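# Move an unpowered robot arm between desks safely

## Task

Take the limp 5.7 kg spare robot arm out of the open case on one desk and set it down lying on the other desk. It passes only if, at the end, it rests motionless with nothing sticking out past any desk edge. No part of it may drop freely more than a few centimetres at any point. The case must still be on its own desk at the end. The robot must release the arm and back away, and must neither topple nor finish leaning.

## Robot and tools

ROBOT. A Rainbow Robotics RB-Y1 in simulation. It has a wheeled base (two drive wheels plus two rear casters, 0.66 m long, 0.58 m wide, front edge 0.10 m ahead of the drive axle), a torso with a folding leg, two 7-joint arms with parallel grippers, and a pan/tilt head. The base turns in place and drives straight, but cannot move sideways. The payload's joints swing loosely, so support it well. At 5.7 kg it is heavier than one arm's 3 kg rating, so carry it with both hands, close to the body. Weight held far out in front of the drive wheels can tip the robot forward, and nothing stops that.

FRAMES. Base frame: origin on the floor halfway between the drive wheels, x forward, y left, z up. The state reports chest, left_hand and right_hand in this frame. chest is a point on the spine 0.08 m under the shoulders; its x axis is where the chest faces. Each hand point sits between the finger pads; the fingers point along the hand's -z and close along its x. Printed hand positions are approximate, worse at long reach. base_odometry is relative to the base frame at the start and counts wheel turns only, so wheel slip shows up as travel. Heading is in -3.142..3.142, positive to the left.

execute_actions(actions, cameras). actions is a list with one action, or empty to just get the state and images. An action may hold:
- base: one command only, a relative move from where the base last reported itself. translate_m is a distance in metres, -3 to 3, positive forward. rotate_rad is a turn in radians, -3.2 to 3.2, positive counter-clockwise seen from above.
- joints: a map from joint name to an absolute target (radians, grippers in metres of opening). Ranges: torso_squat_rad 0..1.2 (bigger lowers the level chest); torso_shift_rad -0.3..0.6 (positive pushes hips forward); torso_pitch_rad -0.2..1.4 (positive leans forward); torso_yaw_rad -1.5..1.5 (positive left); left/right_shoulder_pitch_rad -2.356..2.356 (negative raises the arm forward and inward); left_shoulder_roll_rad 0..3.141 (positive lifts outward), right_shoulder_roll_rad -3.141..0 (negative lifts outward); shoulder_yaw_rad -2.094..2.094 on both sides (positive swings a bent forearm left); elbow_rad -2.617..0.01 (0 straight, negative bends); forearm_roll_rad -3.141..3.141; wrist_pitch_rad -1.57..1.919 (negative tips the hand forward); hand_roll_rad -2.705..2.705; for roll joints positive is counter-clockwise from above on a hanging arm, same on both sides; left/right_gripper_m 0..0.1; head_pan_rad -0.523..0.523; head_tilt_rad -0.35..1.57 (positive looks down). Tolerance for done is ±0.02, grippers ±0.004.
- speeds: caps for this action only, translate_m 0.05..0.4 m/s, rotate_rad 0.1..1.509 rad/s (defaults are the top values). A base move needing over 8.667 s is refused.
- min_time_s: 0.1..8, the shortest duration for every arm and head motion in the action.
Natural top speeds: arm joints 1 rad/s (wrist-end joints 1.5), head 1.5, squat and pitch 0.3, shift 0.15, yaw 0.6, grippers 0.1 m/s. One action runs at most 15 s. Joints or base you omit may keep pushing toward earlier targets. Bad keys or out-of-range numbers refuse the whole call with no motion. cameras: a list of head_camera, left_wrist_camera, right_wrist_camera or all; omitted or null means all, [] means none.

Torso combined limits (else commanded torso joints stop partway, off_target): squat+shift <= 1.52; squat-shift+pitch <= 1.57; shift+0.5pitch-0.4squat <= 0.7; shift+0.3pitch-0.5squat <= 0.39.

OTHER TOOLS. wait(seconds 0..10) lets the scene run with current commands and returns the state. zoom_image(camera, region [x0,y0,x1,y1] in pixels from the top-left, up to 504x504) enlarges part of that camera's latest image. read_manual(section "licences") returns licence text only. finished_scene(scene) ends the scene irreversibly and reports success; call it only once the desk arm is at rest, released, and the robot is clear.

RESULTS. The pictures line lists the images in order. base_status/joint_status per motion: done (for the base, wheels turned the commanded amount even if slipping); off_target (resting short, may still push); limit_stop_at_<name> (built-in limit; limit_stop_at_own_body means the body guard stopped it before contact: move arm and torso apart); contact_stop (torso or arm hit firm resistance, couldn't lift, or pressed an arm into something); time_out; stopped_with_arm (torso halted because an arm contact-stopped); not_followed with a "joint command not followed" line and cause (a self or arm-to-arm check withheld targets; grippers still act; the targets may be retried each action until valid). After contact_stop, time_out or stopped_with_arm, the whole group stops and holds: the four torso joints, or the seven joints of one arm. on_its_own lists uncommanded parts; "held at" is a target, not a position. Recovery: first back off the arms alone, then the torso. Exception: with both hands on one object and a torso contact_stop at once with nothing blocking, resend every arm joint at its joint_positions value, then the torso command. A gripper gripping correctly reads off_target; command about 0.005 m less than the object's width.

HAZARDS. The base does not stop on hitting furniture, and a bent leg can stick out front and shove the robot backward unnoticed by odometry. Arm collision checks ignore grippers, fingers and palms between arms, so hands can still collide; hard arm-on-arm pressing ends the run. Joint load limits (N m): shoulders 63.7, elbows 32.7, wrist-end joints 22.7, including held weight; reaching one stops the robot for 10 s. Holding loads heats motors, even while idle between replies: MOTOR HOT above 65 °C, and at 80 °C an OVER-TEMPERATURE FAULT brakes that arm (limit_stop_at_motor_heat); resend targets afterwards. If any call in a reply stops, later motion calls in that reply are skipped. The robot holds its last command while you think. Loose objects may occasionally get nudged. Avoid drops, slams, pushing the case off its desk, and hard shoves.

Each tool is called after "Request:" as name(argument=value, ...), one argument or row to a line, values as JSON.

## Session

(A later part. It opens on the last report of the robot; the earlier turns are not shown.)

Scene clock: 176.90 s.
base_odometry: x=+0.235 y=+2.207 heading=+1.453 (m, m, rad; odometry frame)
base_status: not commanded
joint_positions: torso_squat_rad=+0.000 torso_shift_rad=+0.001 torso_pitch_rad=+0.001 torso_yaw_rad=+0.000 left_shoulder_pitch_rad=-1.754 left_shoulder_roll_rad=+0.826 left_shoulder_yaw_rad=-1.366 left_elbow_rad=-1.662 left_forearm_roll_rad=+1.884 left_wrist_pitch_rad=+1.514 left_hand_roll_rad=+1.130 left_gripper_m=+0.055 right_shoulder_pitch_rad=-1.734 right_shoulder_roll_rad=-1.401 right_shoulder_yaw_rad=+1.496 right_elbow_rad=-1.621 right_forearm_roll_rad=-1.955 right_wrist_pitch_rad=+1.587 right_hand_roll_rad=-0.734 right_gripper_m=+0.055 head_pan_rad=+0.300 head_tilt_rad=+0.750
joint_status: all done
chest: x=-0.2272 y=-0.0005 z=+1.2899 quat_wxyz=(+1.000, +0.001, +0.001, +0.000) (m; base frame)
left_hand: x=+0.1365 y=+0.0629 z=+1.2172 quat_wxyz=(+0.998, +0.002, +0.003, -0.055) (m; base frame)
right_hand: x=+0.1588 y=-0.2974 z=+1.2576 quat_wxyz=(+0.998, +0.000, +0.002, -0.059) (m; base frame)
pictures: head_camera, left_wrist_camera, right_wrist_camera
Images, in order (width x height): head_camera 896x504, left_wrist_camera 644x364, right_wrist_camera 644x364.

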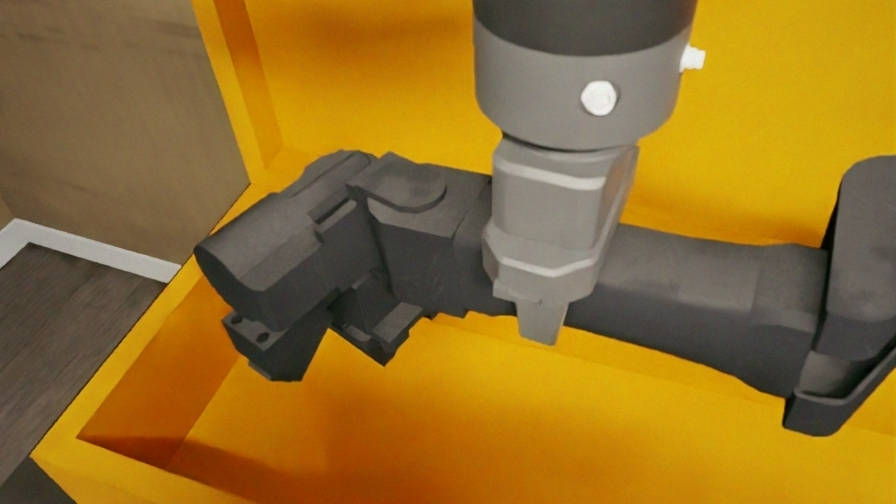

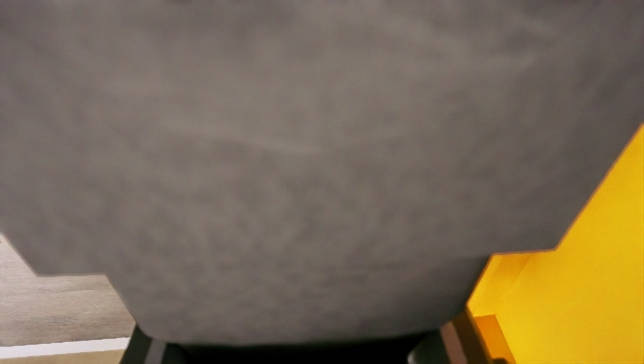

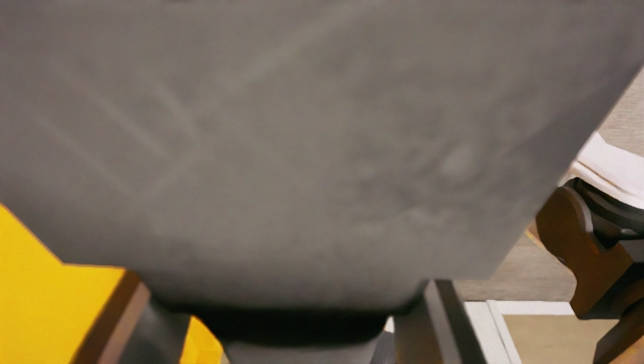

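Request:
execute_actions(
  actions=[
    {"base":{"translate_m":-0.7},"speeds":{"translate_m":0.3},"joints":{"head_pan_rad":-0.3,"head_tilt_rad":0.6}},
  ],
  cameras=["head_camera"],
)

Request:
execute_actions(
  actions=[
    {"base":{"rotate_rad":-3.065},"speeds":{"rotate_rad":0.8},"joints":{"head_pan_rad":0,"head_tilt_rad":0.2}},
  ],
)

Scene clock: 189.53 s.
base_odometry: x=+0.153 y=+1.512 heading=+1.453 (m, m, rad; odometry frame)
base_status: done
joint_positions: torso_squat_rad=+0.000 torso_shift_rad=+0.000 torso_pitch_rad=+0.001 torso_yaw_rad=+0.000 left_shoulder_pitch_rad=-1.754 left_shoulder_roll_rad=+0.826 left_shoulder_yaw_rad=-1.366 left_elbow_rad=-1.662 left_forearm_roll_rad=+1.884 left_wrist_pitch_rad=+1.514 left_hand_roll_rad=+1.130 left_gripper_m=+0.055 right_shoulder_pitch_rad=-1.734 right_shoulder_roll_rad=-1.401 right_shoulder_yaw_rad=+1.496 right_elbow_rad=-1.621 right_forearm_roll_rad=-1.955 right_wrist_pitch_rad=+1.587 right_hand_roll_rad=-0.734 right_gripper_m=+0.055 head_pan_rad=-0.300 head_tilt_rad=+0.600
joint_status: all done
chest: x=-0.2273 y=-0.0005 z=+1.2899 quat_wxyz=(+1.000, +0.001, +0.001, +0.000) (m; base frame)
left_hand: x=+0.1364 y=+0.0629 z=+1.2172 quat_wxyz=(+0.998, +0.002, +0.003, -0.055) (m; base frame)
right_hand: x=+0.1587 y=-0.2974 z=+1.2576 quat_wxyz=(+0.998, +0.000, +0.002, -0.059) (m; base frame)
pictures: head_camera
Images, in order (width x height): head_camera 896x504.

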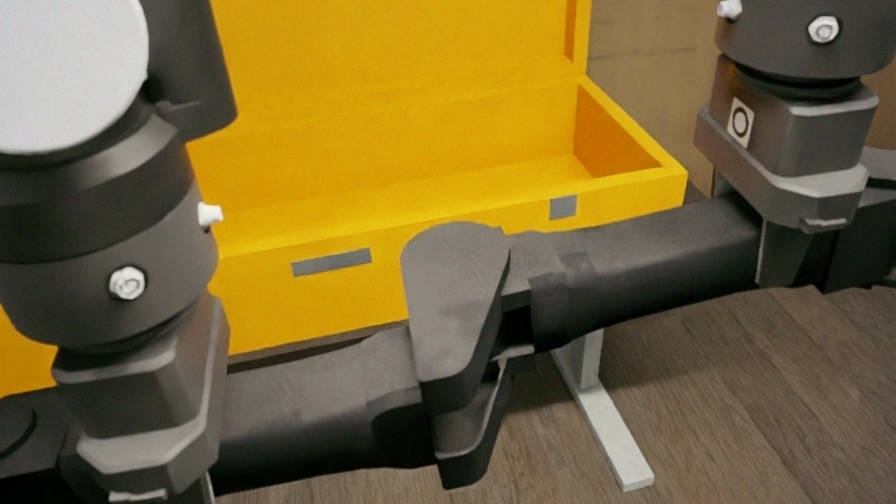

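Scene clock: 195.30 s.
base_odometry: x=+0.153 y=+1.512 heading=-1.612 (m, m, rad; odometry frame)
base_status: done
joint_positions: torso_squat_rad=+0.000 torso_shift_rad=+0.000 torso_pitch_rad=+0.001 torso_yaw_rad=+0.000 left_shoulder_pitch_rad=-1.754 left_shoulder_roll_rad=+0.826 left_shoulder_yaw_rad=-1.366 left_elbow_rad=-1.662 left_forearm_roll_rad=+1.884 left_wrist_pitch_rad=+1.514 left_hand_roll_rad=+1.130 left_gripper_m=+0.055 right_shoulder_pitch_rad=-1.734 right_shoulder_roll_rad=-1.401 right_shoulder_yaw_rad=+1.496 right_elbow_rad=-1.621 right_forearm_roll_rad=-1.955 right_wrist_pitch_rad=+1.587 right_hand_roll_rad=-0.734 right_gripper_m=+0.055 head_pan_rad=+0.000 head_tilt_rad=+0.200
joint_status: all done
chest: x=-0.2273 y=-0.0005 z=+1.2899 quat_wxyz=(+1.000, +0.001, +0.001, +0.000) (m; base frame)
left_hand: x=+0.1364 y=+0.0629 z=+1.2172 quat_wxyz=(+0.998, +0.002, +0.003, -0.055) (m; base frame)
right_hand: x=+0.1587 y=-0.2974 z=+1.2576 quat_wxyz=(+0.998, +0.000, +0.002, -0.059) (m; base frame)
pictures: head_camera, left_wrist_camera, right_wrist_camera
Images, in order (width x height): head_camera 896x504, left_wrist_camera 644x364, right_wrist_camera 644x364.

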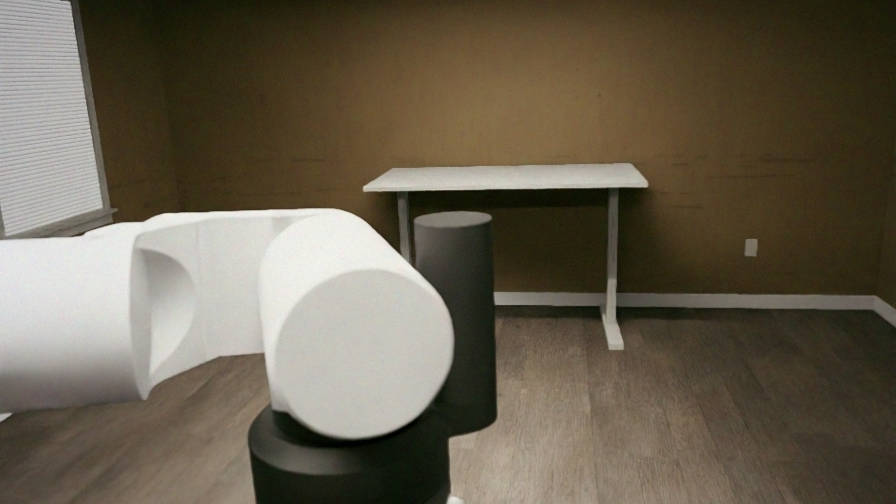

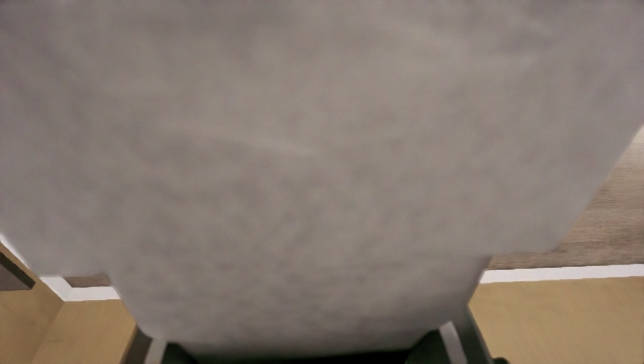

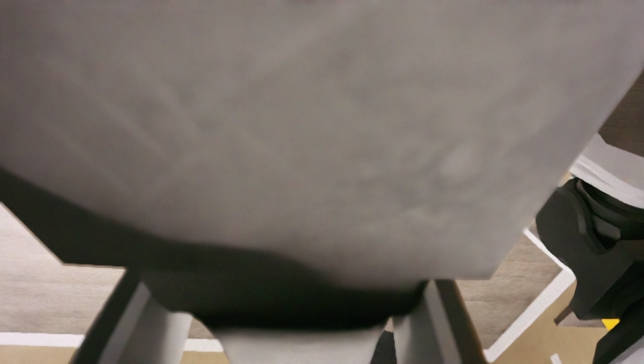

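Request:
execute_actions(
  actions=[
    {"base":{"translate_m":3.0},"joints":{"head_tilt_rad":0.45,"head_pan_rad":-0.15}},
  ],
  cameras=["head_camera"],
)

Scene clock: 206.17 s.
base_odometry: x=+0.029 y=-1.486 heading=-1.612 (m, m, rad; odometry frame)
base_status: done
joint_positions: torso_squat_rad=+0.000 torso_shift_rad=+0.001 torso_pitch_rad=+0.001 torso_yaw_rad=+0.000 left_shoulder_pitch_rad=-1.754 left_shoulder_roll_rad=+0.826 left_shoulder_yaw_rad=-1.366 left_elbow_rad=-1.662 left_forearm_roll_rad=+1.884 left_wrist_pitch_rad=+1.514 left_hand_roll_rad=+1.130 left_gripper_m=+0.055 right_shoulder_pitch_rad=-1.734 right_shoulder_roll_rad=-1.401 right_shoulder_yaw_rad=+1.496 right_elbow_rad=-1.621 right_forearm_roll_rad=-1.955 right_wrist_pitch_rad=+1.587 right_hand_roll_rad=-0.734 right_gripper_m=+0.055 head_pan_rad=-0.150 head_tilt_rad=+0.450
joint_status: all done
chest: x=-0.2272 y=-0.0005 z=+1.2899 quat_wxyz=(+1.000, +0.001, +0.001, +0.000) (m; base frame)
left_hand: x=+0.1365 y=+0.0629 z=+1.2172 quat_wxyz=(+0.998, +0.002, +0.003, -0.055) (m; base frame)
right_hand: x=+0.1588 y=-0.2974 z=+1.2576 quat_wxyz=(+0.998, +0.000, +0.002, -0.059) (m; base frame)
pictures: head_camera
Images, in order (width x height): head_camera 896x504.

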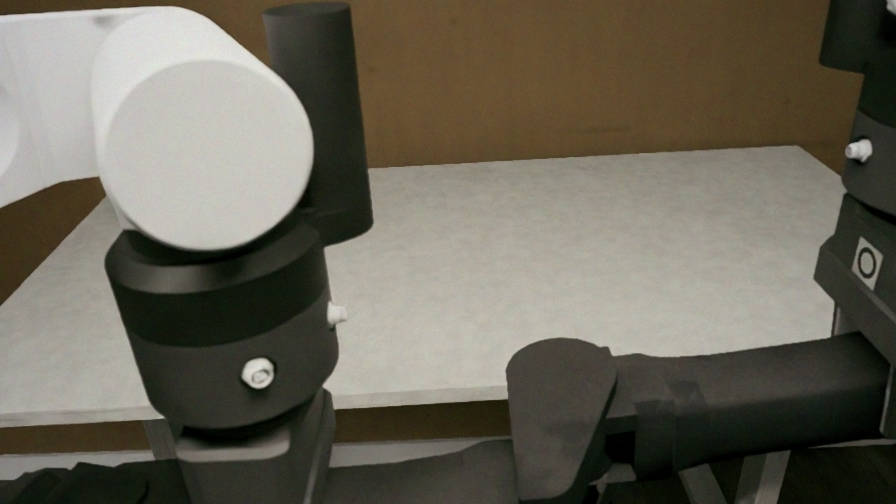

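Request:
execute_actions(
  actions=[
    {"base":{"translate_m":0.29},"joints":{"head_tilt_rad":0.8,"head_pan_rad":0.45,"torso_pitch_rad":-0.04}},
  ],
  cameras=["head_camera"],
)

Scene clock: 214.13 s.
base_odometry: x=+0.017 y=-1.776 heading=-1.612 (m, m, rad; odometry frame)
base_status: done
joint_positions: torso_squat_rad=+0.000 torso_shift_rad=+0.001 torso_pitch_rad=-0.039 torso_yaw_rad=+0.000 left_shoulder_pitch_rad=-1.754 left_shoulder_roll_rad=+0.826 left_shoulder_yaw_rad=-1.366 left_elbow_rad=-1.662 left_forearm_roll_rad=+1.884 left_wrist_pitch_rad=+1.514 left_hand_roll_rad=+1.130 left_gripper_m=+0.055 right_shoulder_pitch_rad=-1.734 right_shoulder_roll_rad=-1.401 right_shoulder_yaw_rad=+1.496 right_elbow_rad=-1.621 right_forearm_roll_rad=-1.955 right_wrist_pitch_rad=+1.587 right_hand_roll_rad=-0.734 right_gripper_m=+0.055 head_pan_rad=+0.450 head_tilt_rad=+0.800
joint_status: all done
chest: x=-0.2396 y=-0.0005 z=+1.2897 quat_wxyz=(+1.000, +0.001, -0.019, +0.000) (m; base frame)
left_hand: x=+0.1267 y=+0.0629 z=+1.2315 quat_wxyz=(+0.998, +0.003, -0.017, -0.055) (m; base frame)
right_hand: x=+0.1474 y=-0.2974 z=+1.2728 quat_wxyz=(+0.998, +0.001, -0.018, -0.059) (m; base frame)
pictures: head_camera
Images, in order (width x height): head_camera 896x504.

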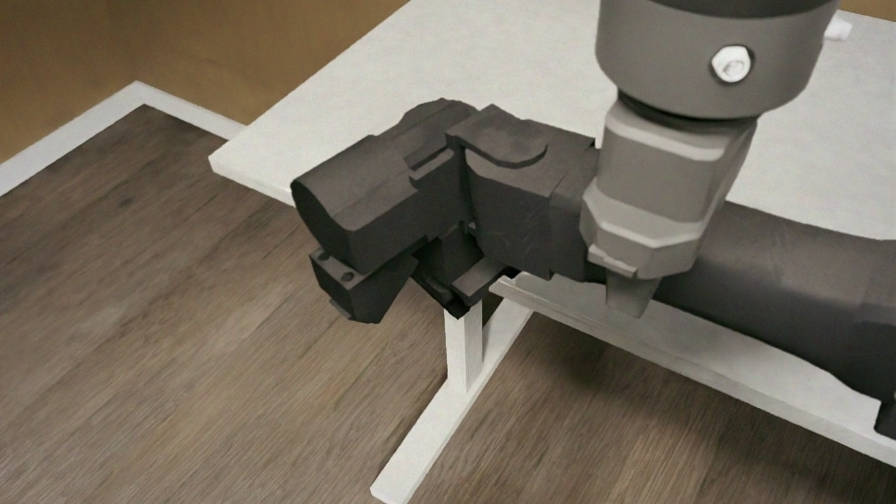

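Request:
execute_actions(
  actions=[
    {"base":{"translate_m":0.25},"speeds":{"translate_m":0.15},"joints":{"head_tilt_rad":1.0,"head_pan_rad":0.35}},
  ],
  cameras=["head_camera","right_wrist_camera"],
)

Scene clock: 224.60 s.
base_odometry: x=+0.007 y=-2.025 heading=-1.612 (m, m, rad; odometry frame)
base_status: done
joint_positions: torso_squat_rad=+0.000 torso_shift_rad=+0.000 torso_pitch_rad=-0.039 torso_yaw_rad=+0.000 left_shoulder_pitch_rad=-1.754 left_shoulder_roll_rad=+0.826 left_shoulder_yaw_rad=-1.366 left_elbow_rad=-1.662 left_forearm_roll_rad=+1.884 left_wrist_pitch_rad=+1.514 left_hand_roll_rad=+1.130 left_gripper_m=+0.055 right_shoulder_pitch_rad=-1.734 right_shoulder_roll_rad=-1.401 right_shoulder_yaw_rad=+1.496 right_elbow_rad=-1.621 right_forearm_roll_rad=-1.955 right_wrist_pitch_rad=+1.587 right_hand_roll_rad=-0.734 right_gripper_m=+0.055 head_pan_rad=+0.350 head_tilt_rad=+1.000
joint_status: all done
chest: x=-0.2396 y=-0.0005 z=+1.2897 quat_wxyz=(+1.000, +0.001, -0.019, +0.000) (m; base frame)
left_hand: x=+0.1267 y=+0.0629 z=+1.2316 quat_wxyz=(+0.998, +0.003, -0.017, -0.055) (m; base frame)
right_hand: x=+0.1473 y=-0.2974 z=+1.2728 quat_wxyz=(+0.998, +0.001, -0.018, -0.059) (m; base frame)
pictures: head_camera, right_wrist_camera
Images, in order (width x height): head_camera 896x504, right_wrist_camera 644x364.

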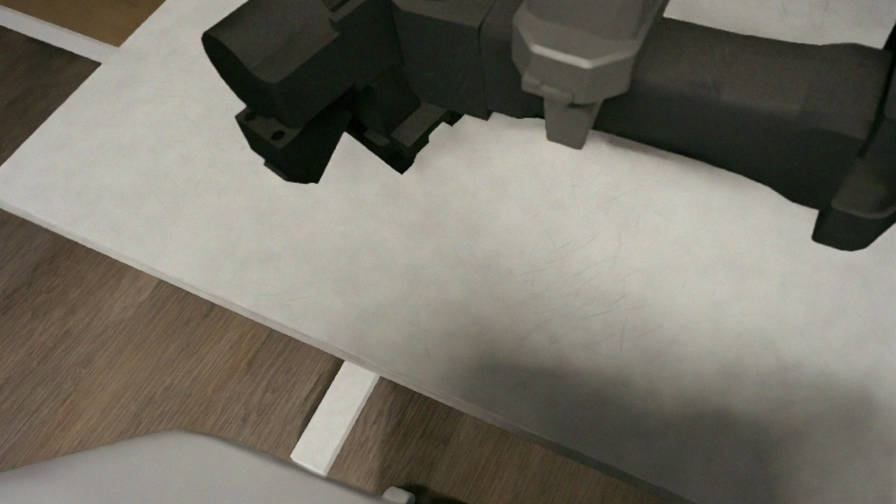

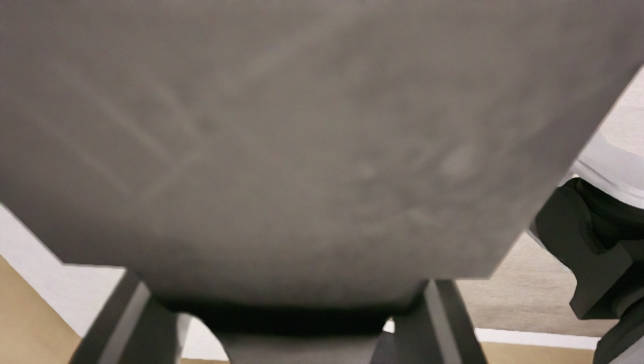

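Request:
execute_actions(
  actions=[
    {"base":{"translate_m":0.06},"joints":{"torso_yaw_rad":0.25,"torso_pitch_rad":0,"torso_squat_rad":0.15,"head_tilt_rad":0.85,"head_pan_rad":0.3}},
  ],
  cameras=["head_camera","left_wrist_camera"],
)

Scene clock: 240.43 s.
base_odometry: x=+0.004 y=-2.085 heading=-1.613 (m, m, rad; odometry frame)
base_status: done
joint_positions: torso_squat_rad=+0.150 torso_shift_rad=+0.000 torso_pitch_rad=+0.001 torso_yaw_rad=+0.250 left_shoulder_pitch_rad=-1.754 left_shoulder_roll_rad=+0.826 left_shoulder_yaw_rad=-1.366 left_elbow_rad=-1.662 left_forearm_roll_rad=+1.884 left_wrist_pitch_rad=+1.514 left_hand_roll_rad=+1.130 left_gripper_m=+0.055 right_shoulder_pitch_rad=-1.734 right_shoulder_roll_rad=-1.401 right_shoulder_yaw_rad=+1.496 right_elbow_rad=-1.621 right_forearm_roll_rad=-1.955 right_wrist_pitch_rad=+1.587 right_hand_roll_rad=-0.734 right_gripper_m=+0.055 head_pan_rad=+0.300 head_tilt_rad=+0.850
joint_status: all done
chest: x=-0.2272 y=-0.0003 z=+1.2821 quat_wxyz=(+0.992, +0.000, +0.001, +0.125) (m; base frame)
left_hand: x=+0.1094 y=+0.1512 z=+1.2094 quat_wxyz=(+0.998, +0.001, +0.003, +0.070) (m; base frame)
right_hand: x=+0.2202 y=-0.1923 z=+1.2498 quat_wxyz=(+0.998, +0.000, +0.002, +0.066) (m; base frame)
pictures: head_camera, left_wrist_camera
Images, in order (width x height): head_camera 896x504, left_wrist_camera 644x364.

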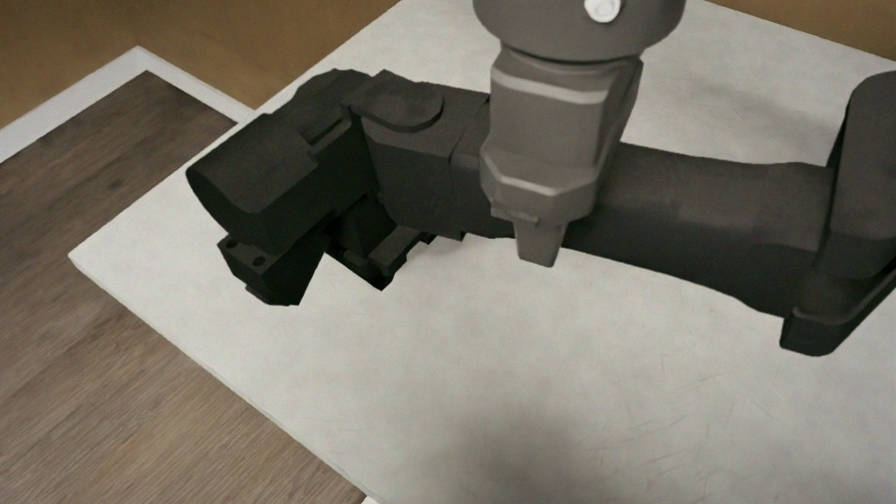

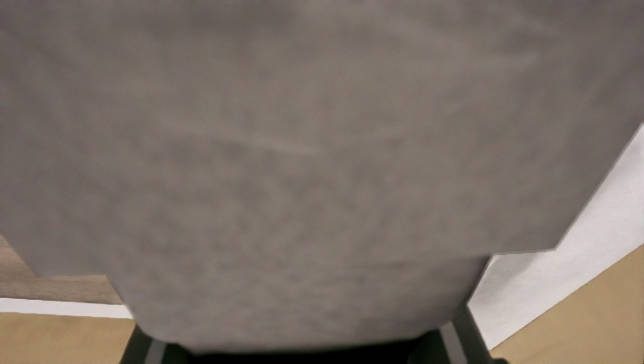

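Request:
execute_actions(
  actions=[
    {"joints":{"torso_squat_rad":0.23}},
  ],
  cameras=["head_camera"],
)

Scene clock: 244.37 s.
base_odometry: x=+0.004 y=-2.085 heading=-1.613 (m, m, rad; odometry frame)
base_status: not commanded
joint_positions: torso_squat_rad=+0.230 torso_shift_rad=+0.000 torso_pitch_rad=+0.001 torso_yaw_rad=+0.250 left_shoulder_pitch_rad=-1.754 left_shoulder_roll_rad=+0.826 left_shoulder_yaw_rad=-1.366 left_elbow_rad=-1.662 left_forearm_roll_rad=+1.884 left_wrist_pitch_rad=+1.514 left_hand_roll_rad=+1.130 left_gripper_m=+0.055 right_shoulder_pitch_rad=-1.734 right_shoulder_roll_rad=-1.401 right_shoulder_yaw_rad=+1.496 right_elbow_rad=-1.621 right_forearm_roll_rad=-1.955 right_wrist_pitch_rad=+1.587 right_hand_roll_rad=-0.734 right_gripper_m=+0.055 head_pan_rad=+0.300 head_tilt_rad=+0.850
joint_status: all done
chest: x=-0.2273 y=-0.0003 z=+1.2715 quat_wxyz=(+0.992, +0.000, +0.001, +0.125) (m; base frame)
left_hand: x=+0.1094 y=+0.1511 z=+1.1989 quat_wxyz=(+0.998, +0.001, +0.003, +0.070) (m; base frame)
right_hand: x=+0.2202 y=-0.1923 z=+1.2393 quat_wxyz=(+0.998, +0.000, +0.002, +0.066) (m; base frame)
pictures: head_camera
Images, in order (width x height): head_camera 896x504.

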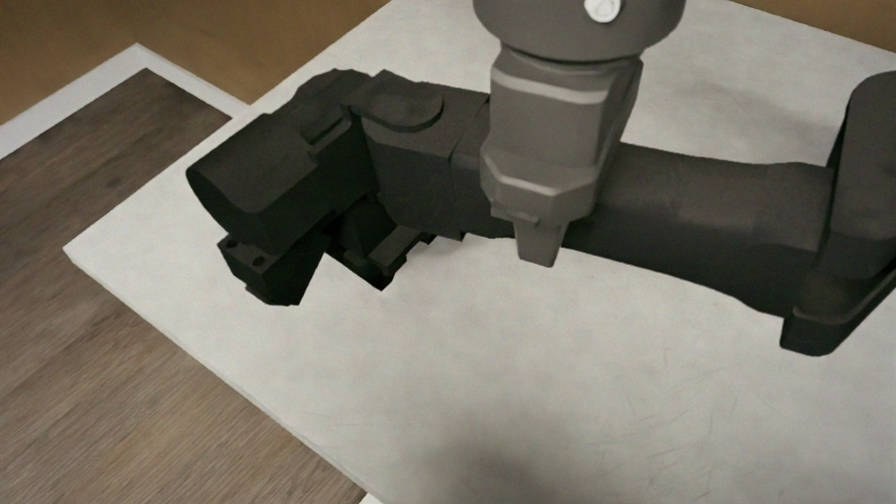

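Request:
execute_actions(
  actions=[
    {"joints":{"torso_squat_rad":0.295,"torso_yaw_rad":0.24}},
  ],
  cameras=["head_camera"],
)

Scene clock: 248.07 s.
base_odometry: x=+0.004 y=-2.085 heading=-1.613 (m, m, rad; odometry frame)
base_status: not commanded
joint_positions: torso_squat_rad=+0.295 torso_shift_rad=+0.000 torso_pitch_rad=+0.001 torso_yaw_rad=+0.240 left_shoulder_pitch_rad=-1.754 left_shoulder_roll_rad=+0.826 left_shoulder_yaw_rad=-1.366 left_elbow_rad=-1.662 left_forearm_roll_rad=+1.884 left_wrist_pitch_rad=+1.514 left_hand_roll_rad=+1.130 left_gripper_m=+0.055 right_shoulder_pitch_rad=-1.734 right_shoulder_roll_rad=-1.401 right_shoulder_yaw_rad=+1.496 right_elbow_rad=-1.621 right_forearm_roll_rad=-1.955 right_wrist_pitch_rad=+1.587 right_hand_roll_rad=-0.734 right_gripper_m=+0.055 head_pan_rad=+0.300 head_tilt_rad=+0.850
joint_status: all done
chest: x=-0.2273 y=-0.0003 z=+1.2597 quat_wxyz=(+0.993, +0.000, +0.001, +0.120) (m; base frame)
left_hand: x=+0.1109 y=+0.1478 z=+1.1871 quat_wxyz=(+0.998, +0.001, +0.003, +0.065) (m; base frame)
right_hand: x=+0.2182 y=-0.1968 z=+1.2275 quat_wxyz=(+0.998, +0.000, +0.002, +0.061) (m; base frame)
pictures: head_camera
Images, in order (width x height): head_camera 896x504.

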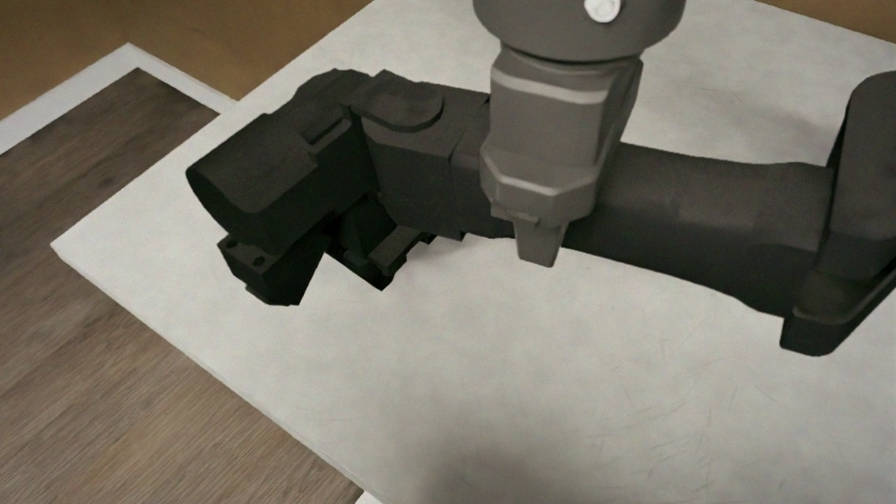

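Request:
execute_actions(
  actions=[
    {"joints":{"torso_squat_rad":0.35,"torso_yaw_rad":0.23}},
  ],
  cameras=["head_camera"],
)

Scene clock: 252.47 s.
base_odometry: x=+0.004 y=-2.085 heading=-1.613 (m, m, rad; odometry frame)
base_status: not commanded
joint_positions: torso_squat_rad=+0.350 torso_shift_rad=+0.000 torso_pitch_rad=+0.001 torso_yaw_rad=+0.230 left_shoulder_pitch_rad=-1.754 left_shoulder_roll_rad=+0.826 left_shoulder_yaw_rad=-1.366 left_elbow_rad=-1.662 left_forearm_roll_rad=+1.884 left_wrist_pitch_rad=+1.514 left_hand_roll_rad=+1.130 left_gripper_m=+0.055 right_shoulder_pitch_rad=-1.734 right_shoulder_roll_rad=-1.401 right_shoulder_yaw_rad=+1.496 right_elbow_rad=-1.621 right_forearm_roll_rad=-1.955 right_wrist_pitch_rad=+1.587 right_hand_roll_rad=-0.734 right_gripper_m=+0.055 head_pan_rad=+0.300 head_tilt_rad=+0.850
joint_status: all done
chest: x=-0.2273 y=-0.0003 z=+1.2475 quat_wxyz=(+0.993, +0.000, +0.001, +0.115) (m; base frame)
left_hand: x=+0.1123 y=+0.1444 z=+1.1749 quat_wxyz=(+0.998, +0.001, +0.003, +0.060) (m; base frame)
right_hand: x=+0.2162 y=-0.2012 z=+1.2153 quat_wxyz=(+0.998, +0.000, +0.002, +0.056) (m; base frame)
pictures: head_camera
Images, in order (width x height): head_camera 896x504.

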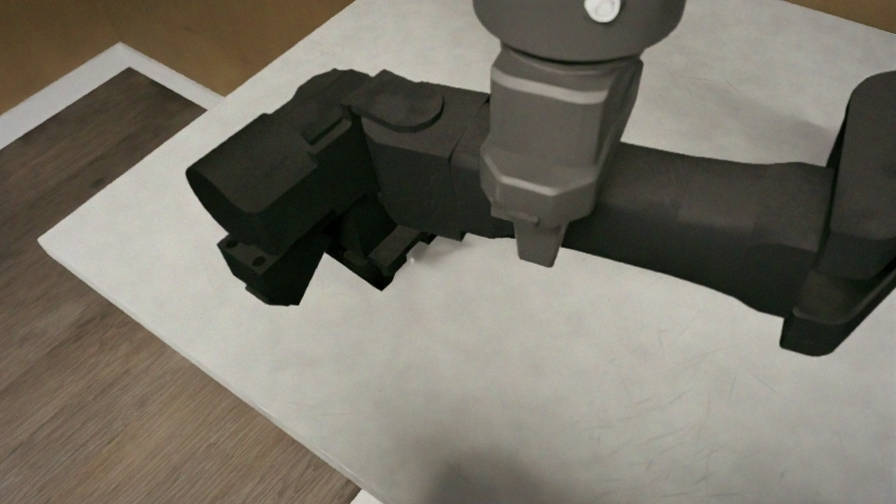

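Request:
execute_actions(
  actions=[
    {"joints":{"torso_squat_rad":0.395,"torso_yaw_rad":0.215}},
  ],
  cameras=["head_camera"],
)

Scene clock: 255.70 s.
base_odometry: x=+0.004 y=-2.085 heading=-1.613 (m, m, rad; odometry frame)
base_status: not commanded
joint_positions: torso_squat_rad=+0.395 torso_shift_rad=+0.000 torso_pitch_rad=+0.001 torso_yaw_rad=+0.215 left_shoulder_pitch_rad=-1.754 left_shoulder_roll_rad=+0.826 left_shoulder_yaw_rad=-1.366 left_elbow_rad=-1.662 left_forearm_roll_rad=+1.884 left_wrist_pitch_rad=+1.514 left_hand_roll_rad=+1.130 left_gripper_m=+0.055 right_shoulder_pitch_rad=-1.734 right_shoulder_roll_rad=-1.401 right_shoulder_yaw_rad=+1.496 right_elbow_rad=-1.621 right_forearm_roll_rad=-1.955 right_wrist_pitch_rad=+1.587 right_hand_roll_rad=-0.734 right_gripper_m=+0.055 head_pan_rad=+0.300 head_tilt_rad=+0.850
joint_status: all done
chest: x=-0.2274 y=-0.0003 z=+1.2361 quat_wxyz=(+0.994, +0.000, +0.001, +0.107) (m; base frame)
left_hand: x=+0.1144 y=+0.1393 z=+1.1634 quat_wxyz=(+0.999, +0.001, +0.003, +0.052) (m; base frame)
right_hand: x=+0.2131 y=-0.2079 z=+1.2039 quat_wxyz=(+0.999, +0.000, +0.002, +0.048) (m; base frame)
pictures: head_camera
Images, in order (width x height): head_camera 896x504.

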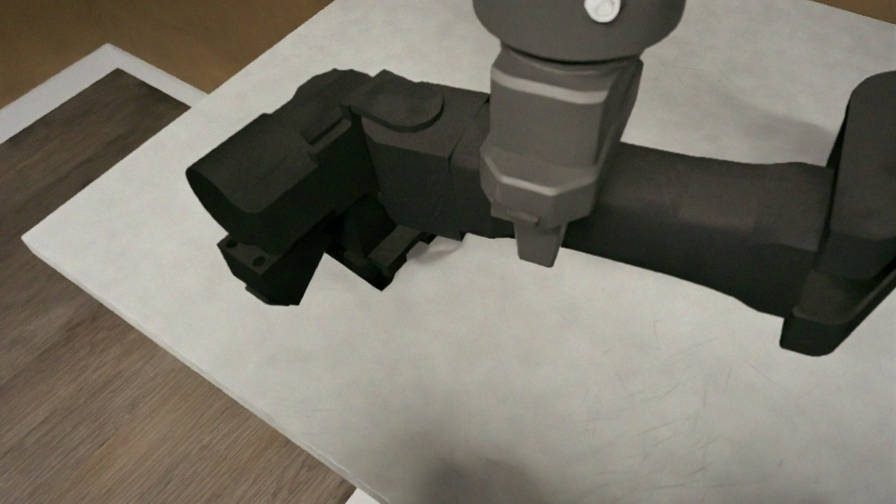

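Request:
execute_actions(
  actions=[
    {"joints":{"torso_squat_rad":0.435,"torso_yaw_rad":0.20}},
  ],
  cameras=["head_camera"],
)

Scene clock: 260.50 s.
base_odometry: x=+0.004 y=-2.085 heading=-1.613 (m, m, rad; odometry frame)
base_status: not commanded
joint_positions: torso_squat_rad=+0.435 torso_shift_rad=+0.000 torso_pitch_rad=+0.000 torso_yaw_rad=+0.200 left_shoulder_pitch_rad=-1.758 left_shoulder_roll_rad=+0.828 left_shoulder_yaw_rad=-1.363 left_elbow_rad=-1.661 left_forearm_roll_rad=+1.884 left_wrist_pitch_rad=+1.514 left_hand_roll_rad=+1.130 left_gripper_m=+0.055 right_shoulder_pitch_rad=-1.733 right_shoulder_roll_rad=-1.401 right_shoulder_yaw_rad=+1.497 right_elbow_rad=-1.621 right_forearm_roll_rad=-1.955 right_wrist_pitch_rad=+1.587 right_hand_roll_rad=-0.734 right_gripper_m=+0.055 head_pan_rad=+0.300 head_tilt_rad=+0.850
joint_status: all done
chest: x=-0.2278 y=-0.0006 z=+1.2247 quat_wxyz=(+0.995, +0.001, +0.000, +0.100) (m; base frame)
left_hand: x=+0.1170 y=+0.1337 z=+1.1549 quat_wxyz=(+0.999, +0.001, -0.001, +0.045) (m; base frame)
right_hand: x=+0.2094 y=-0.2152 z=+1.1922 quat_wxyz=(+0.999, +0.000, +0.002, +0.040) (m; base frame)
pictures: head_camera
Images, in order (width x height): head_camera 896x504.

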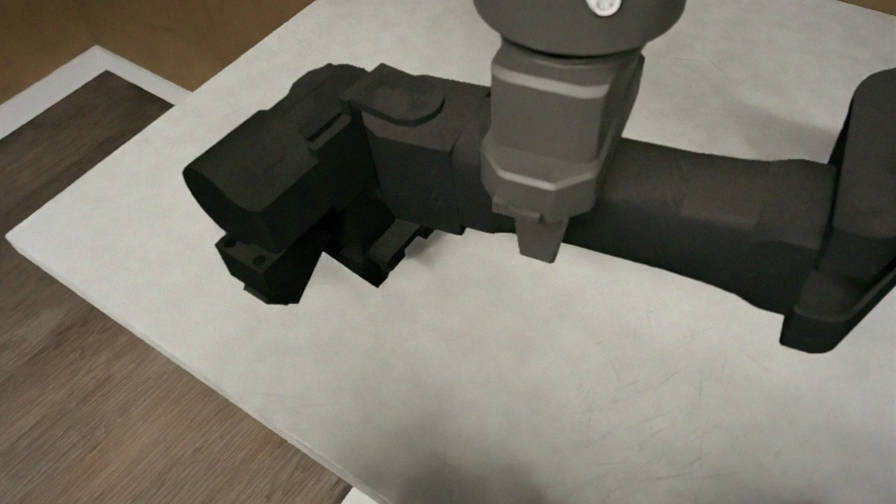

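Contact. Now drag sideways.

Request:
execute_actions(
  actions=[
    {"base":{"translate_m":-0.012},"joints":{"torso_squat_rad":0.43,"torso_yaw_rad":0.12}},
  ],
  cameras=["head_camera"],
)

Scene clock: 264.10 s.
base_odometry: x=+0.005 y=-2.073 heading=-1.613 (m, m, rad; odometry frame)
base_status: done
joint_positions: torso_squat_rad=+0.430 torso_shift_rad=+0.000 torso_pitch_rad=+0.001 torso_yaw_rad=+0.120 left_shoulder_pitch_rad=-1.756 left_shoulder_roll_rad=+0.827 left_shoulder_yaw_rad=-1.364 left_elbow_rad=-1.662 left_forearm_roll_rad=+1.884 left_wrist_pitch_rad=+1.514 left_hand_roll_rad=+1.130 left_gripper_m=+0.055 right_shoulder_pitch_rad=-1.734 right_shoulder_roll_rad=-1.401 right_shoulder_yaw_rad=+1.497 right_elbow_rad=-1.621 right_forearm_roll_rad=-1.955 right_wrist_pitch_rad=+1.587 right_hand_roll_rad=-0.734 right_gripper_m=+0.055 head_pan_rad=+0.300 head_tilt_rad=+0.850
joint_status: all done
chest: x=-0.2275 y=-0.0006 z=+1.2262 quat_wxyz=(+0.998, +0.001, +0.000, +0.060) (m; base frame)
left_hand: x=+0.1264 y=+0.1058 z=+1.1549 quat_wxyz=(+1.000, +0.001, +0.001, +0.005) (m; base frame)
right_hand: x=+0.1912 y=-0.2494 z=+1.1936 quat_wxyz=(+1.000, +0.000, +0.002, +0.000) (m; base frame)
pictures: head_camera
Images, in order (width x height): head_camera 896x504.

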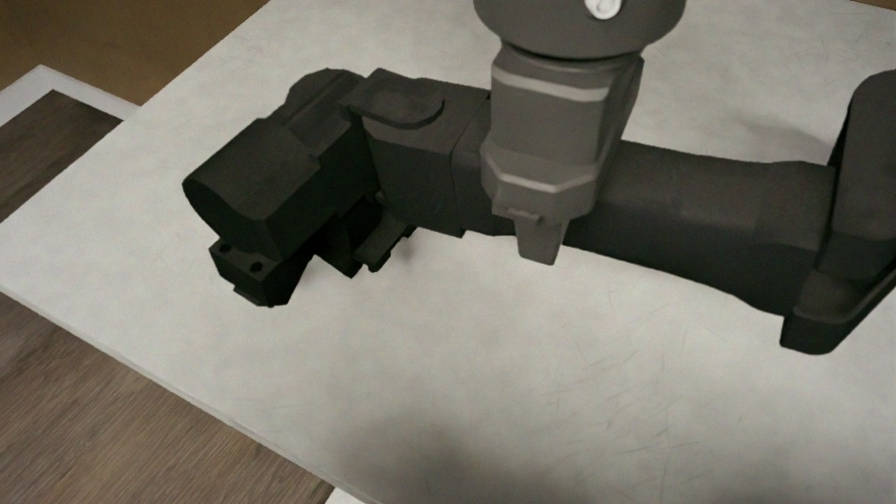

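Request:
execute_actions(
  actions=[
    {"joints":{"torso_squat_rad":0.455,"torso_yaw_rad":0.055}},
  ],
  cameras=["head_camera"],
)

Request:
execute_actions(
  actions=[
    {"joints":{"torso_squat_rad":0.495,"torso_yaw_rad":0.0}},
  ],
  cameras=["head_camera","left_wrist_camera"],
)

Scene clock: 269.60 s.
base_odometry: x=+0.005 y=-2.073 heading=-1.613 (m, m, rad; odometry frame)
base_status: not commanded
joint_positions: torso_squat_rad=+0.455 torso_shift_rad=+0.000 torso_pitch_rad=+0.001 torso_yaw_rad=+0.055 left_shoulder_pitch_rad=-1.755 left_shoulder_roll_rad=+0.827 left_shoulder_yaw_rad=-1.364 left_elbow_rad=-1.662 left_forearm_roll_rad=+1.884 left_wrist_pitch_rad=+1.514 left_hand_roll_rad=+1.130 left_gripper_m=+0.055 right_shoulder_pitch_rad=-1.734 right_shoulder_roll_rad=-1.401 right_shoulder_yaw_rad=+1.497 right_elbow_rad=-1.621 right_forearm_roll_rad=-1.955 right_wrist_pitch_rad=+1.587 right_hand_roll_rad=-0.734 right_gripper_m=+0.055 head_pan_rad=+0.300 head_tilt_rad=+0.850
joint_status: all done
chest: x=-0.2275 y=-0.0006 z=+1.2187 quat_wxyz=(+1.000, +0.001, +0.000, +0.027) (m; base frame)
left_hand: x=+0.1325 y=+0.0825 z=+1.1473 quat_wxyz=(+1.000, +0.001, +0.001, -0.028) (m; base frame)
right_hand: x=+0.1741 y=-0.2762 z=+1.1861 quat_wxyz=(+0.999, +0.000, +0.002, -0.032) (m; base frame)
pictures: head_camera
Images, in order (width x height): head_camera 896x504.

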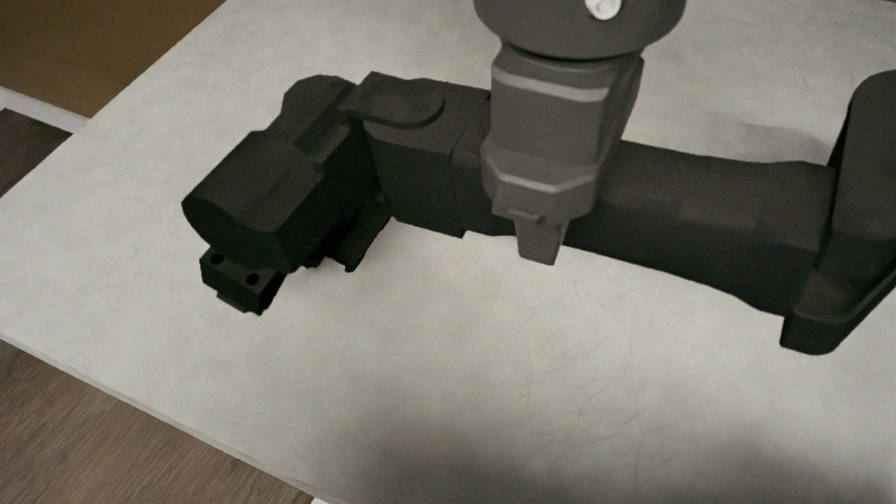

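Scene clock: 270.40 s.
base_odometry: x=+0.005 y=-2.073 heading=-1.613 (m, m, rad; odometry frame)
base_status: not commanded
joint_positions: torso_squat_rad=+0.495 torso_shift_rad=+0.000 torso_pitch_rad=+0.001 torso_yaw_rad=+0.000 left_shoulder_pitch_rad=-1.755 left_shoulder_roll_rad=+0.827 left_shoulder_yaw_rad=-1.365 left_elbow_rad=-1.662 left_forearm_roll_rad=+1.884 left_wrist_pitch_rad=+1.514 left_hand_roll_rad=+1.130 left_gripper_m=+0.055 right_shoulder_pitch_rad=-1.734 right_shoulder_roll_rad=-1.401 right_shoulder_yaw_rad=+1.497 right_elbow_rad=-1.621 right_forearm_roll_rad=-1.955 right_wrist_pitch_rad=+1.587 right_hand_roll_rad=-0.734 right_gripper_m=+0.055 head_pan_rad=+0.300 head_tilt_rad=+0.850
joint_status: all done
chest: x=-0.2275 y=-0.0006 z=+1.2059 quat_wxyz=(+1.000, +0.001, +0.000, +0.000) (m; base frame)
left_hand: x=+0.1365 y=+0.0626 z=+1.1342 quat_wxyz=(+0.998, +0.001, +0.002, -0.055) (m; base frame)
right_hand: x=+0.1584 y=-0.2977 z=+1.1734 quat_wxyz=(+0.998, +0.000, +0.002, -0.060) (m; base frame)
pictures: head_camera, left_wrist_camera
Images, in order (width x height): head_camera 896x504, left_wrist_camera 644x364.

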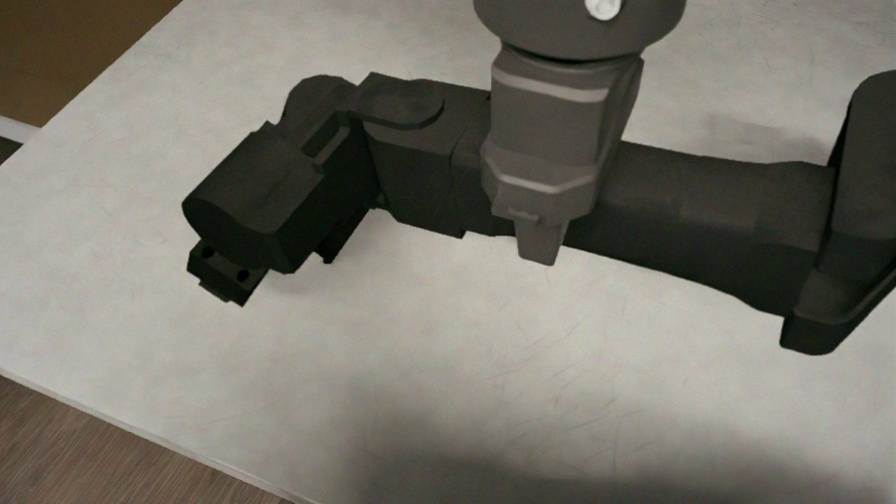

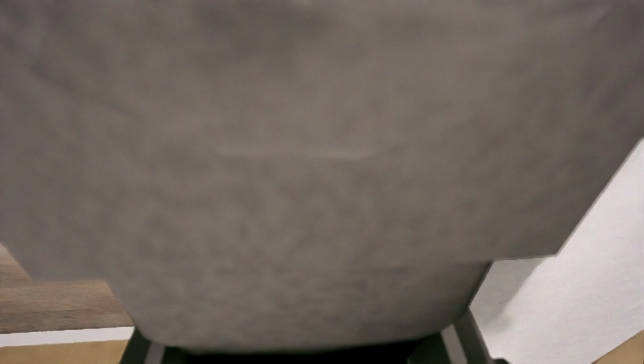

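Request:
execute_actions(
  actions=[
    {"joints":{"torso_squat_rad":0.57,"torso_yaw_rad":-0.03}},
  ],
  cameras=["head_camera"],
)

Request:
execute_actions(
  actions=[
    {"joints":{"torso_squat_rad":0.66,"head_pan_rad":-0.5,"head_tilt_rad":0.75}},
  ],
)

Scene clock: 275.50 s.
base_odometry: x=+0.005 y=-2.073 heading=-1.613 (m, m, rad; odometry frame)
base_status: not commanded
joint_positions: torso_squat_rad=+0.570 torso_shift_rad=+0.000 torso_pitch_rad=+0.001 torso_yaw_rad=-0.030 left_shoulder_pitch_rad=-1.755 left_shoulder_roll_rad=+0.827 left_shoulder_yaw_rad=-1.365 left_elbow_rad=-1.662 left_forearm_roll_rad=+1.884 left_wrist_pitch_rad=+1.514 left_hand_roll_rad=+1.130 left_gripper_m=+0.055 right_shoulder_pitch_rad=-1.734 right_shoulder_roll_rad=-1.401 right_shoulder_yaw_rad=+1.497 right_elbow_rad=-1.621 right_forearm_roll_rad=-1.955 right_wrist_pitch_rad=+1.587 right_hand_roll_rad=-0.734 right_gripper_m=+0.055 head_pan_rad=+0.300 head_tilt_rad=+0.850
joint_status: all done
chest: x=-0.2275 y=-0.0006 z=+1.1793 quat_wxyz=(+1.000, +0.001, +0.000, -0.015) (m; base frame)
left_hand: x=+0.1382 y=+0.0518 z=+1.1074 quat_wxyz=(+0.998, +0.001, +0.002, -0.070) (m; base frame)
right_hand: x=+0.1493 y=-0.3091 z=+1.1467 quat_wxyz=(+0.997, +0.000, +0.002, -0.074) (m; base frame)
pictures: head_camera
Images, in order (width x height): head_camera 896x504.

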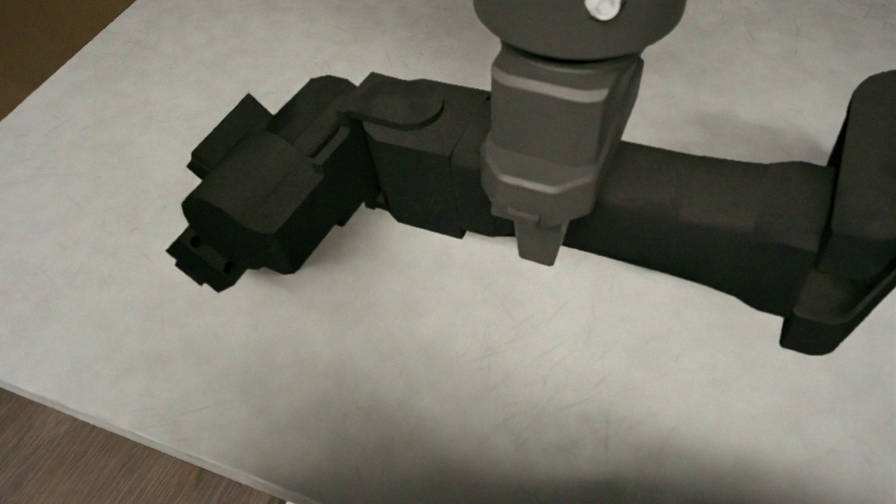

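Scene clock: 276.70 s.
base_odometry: x=+0.005 y=-2.073 heading=-1.613 (m, m, rad; odometry frame)
base_status: not commanded
joint_positions: torso_squat_rad=+0.660 torso_shift_rad=+0.000 torso_pitch_rad=+0.001 torso_yaw_rad=-0.030 left_shoulder_pitch_rad=-1.755 left_shoulder_roll_rad=+0.827 left_shoulder_yaw_rad=-1.365 left_elbow_rad=-1.662 left_forearm_roll_rad=+1.884 left_wrist_pitch_rad=+1.514 left_hand_roll_rad=+1.130 left_gripper_m=+0.055 right_shoulder_pitch_rad=-1.734 right_shoulder_roll_rad=-1.401 right_shoulder_yaw_rad=+1.497 right_elbow_rad=-1.621 right_forearm_roll_rad=-1.955 right_wrist_pitch_rad=+1.587 right_hand_roll_rad=-0.734 right_gripper_m=+0.055 head_pan_rad=-0.500 head_tilt_rad=+0.750
joint_status: all done
chest: x=-0.2275 y=-0.0006 z=+1.1429 quat_wxyz=(+1.000, +0.001, +0.000, -0.015) (m; base frame)
left_hand: x=+0.1382 y=+0.0518 z=+1.0710 quat_wxyz=(+0.998, +0.001, +0.002, -0.070) (m; base frame)
right_hand: x=+0.1493 y=-0.3090 z=+1.1104 quat_wxyz=(+0.997, +0.000, +0.002, -0.074) (m; base frame)
pictures: head_camera, left_wrist_camera, right_wrist_camera
Images, in order (width x height): head_camera 896x504, left_wrist_camera 644x364, right_wrist_camera 644x364.

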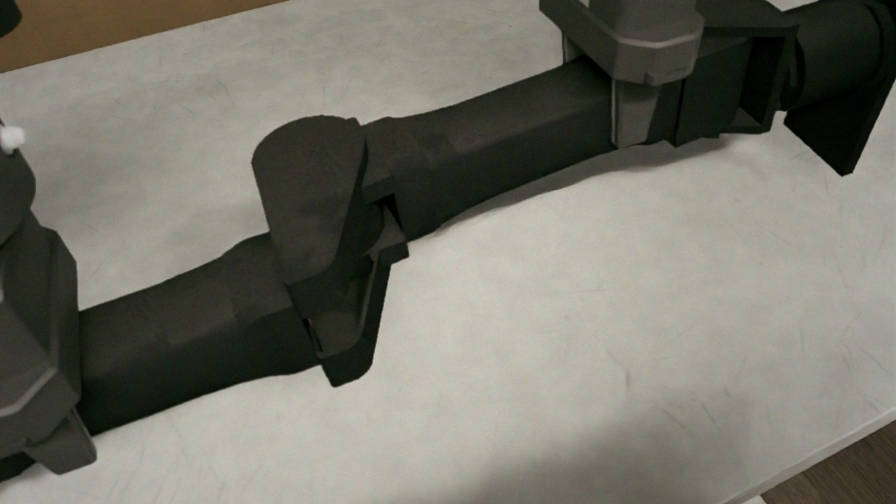

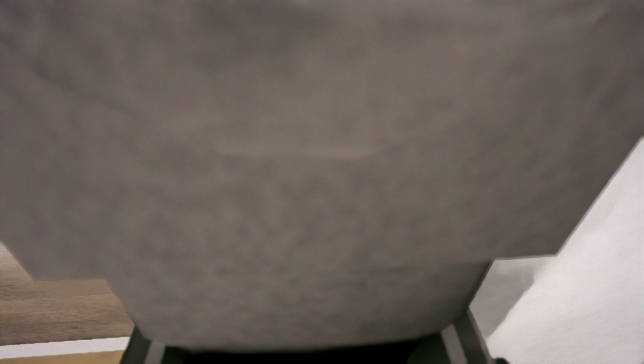

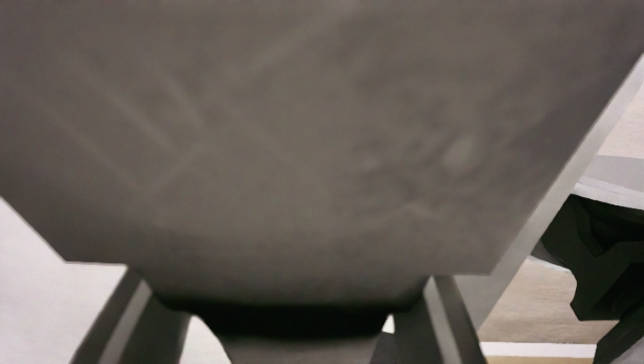

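Request:
execute_actions(
  actions=[
    {"joints":{"torso_squat_rad":0.705}},
  ],
  cameras=["head_camera"],
)

Scene clock: 279.83 s.
base_odometry: x=+0.005 y=-2.073 heading=-1.613 (m, m, rad; odometry frame)
base_status: not commanded
joint_positions: torso_squat_rad=+0.705 torso_shift_rad=+0.000 torso_pitch_rad=+0.001 torso_yaw_rad=-0.030 left_shoulder_pitch_rad=-1.755 left_shoulder_roll_rad=+0.827 left_shoulder_yaw_rad=-1.365 left_elbow_rad=-1.662 left_forearm_roll_rad=+1.884 left_wrist_pitch_rad=+1.514 left_hand_roll_rad=+1.130 left_gripper_m=+0.055 right_shoulder_pitch_rad=-1.734 right_shoulder_roll_rad=-1.401 right_shoulder_yaw_rad=+1.497 right_elbow_rad=-1.621 right_forearm_roll_rad=-1.955 right_wrist_pitch_rad=+1.587 right_hand_roll_rad=-0.734 right_gripper_m=+0.055 head_pan_rad=-0.500 head_tilt_rad=+0.750
joint_status: all done
chest: x=-0.2276 y=-0.0006 z=+1.1231 quat_wxyz=(+1.000, +0.001, +0.000, -0.015) (m; base frame)
left_hand: x=+0.1382 y=+0.0518 z=+1.0515 quat_wxyz=(+0.998, +0.001, +0.001, -0.070) (m; base frame)
right_hand: x=+0.1493 y=-0.3090 z=+1.0906 quat_wxyz=(+0.997, +0.000, +0.002, -0.074) (m; base frame)
pictures: head_camera
Images, in order (width x height): head_camera 896x504.

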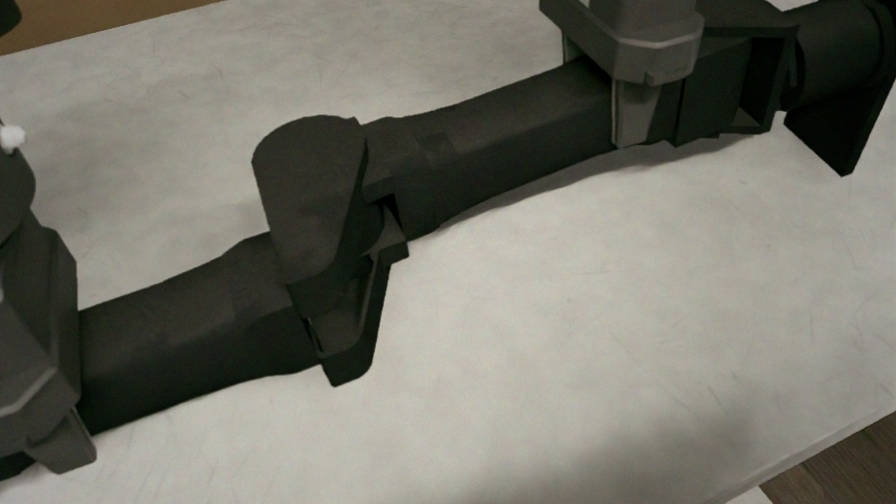

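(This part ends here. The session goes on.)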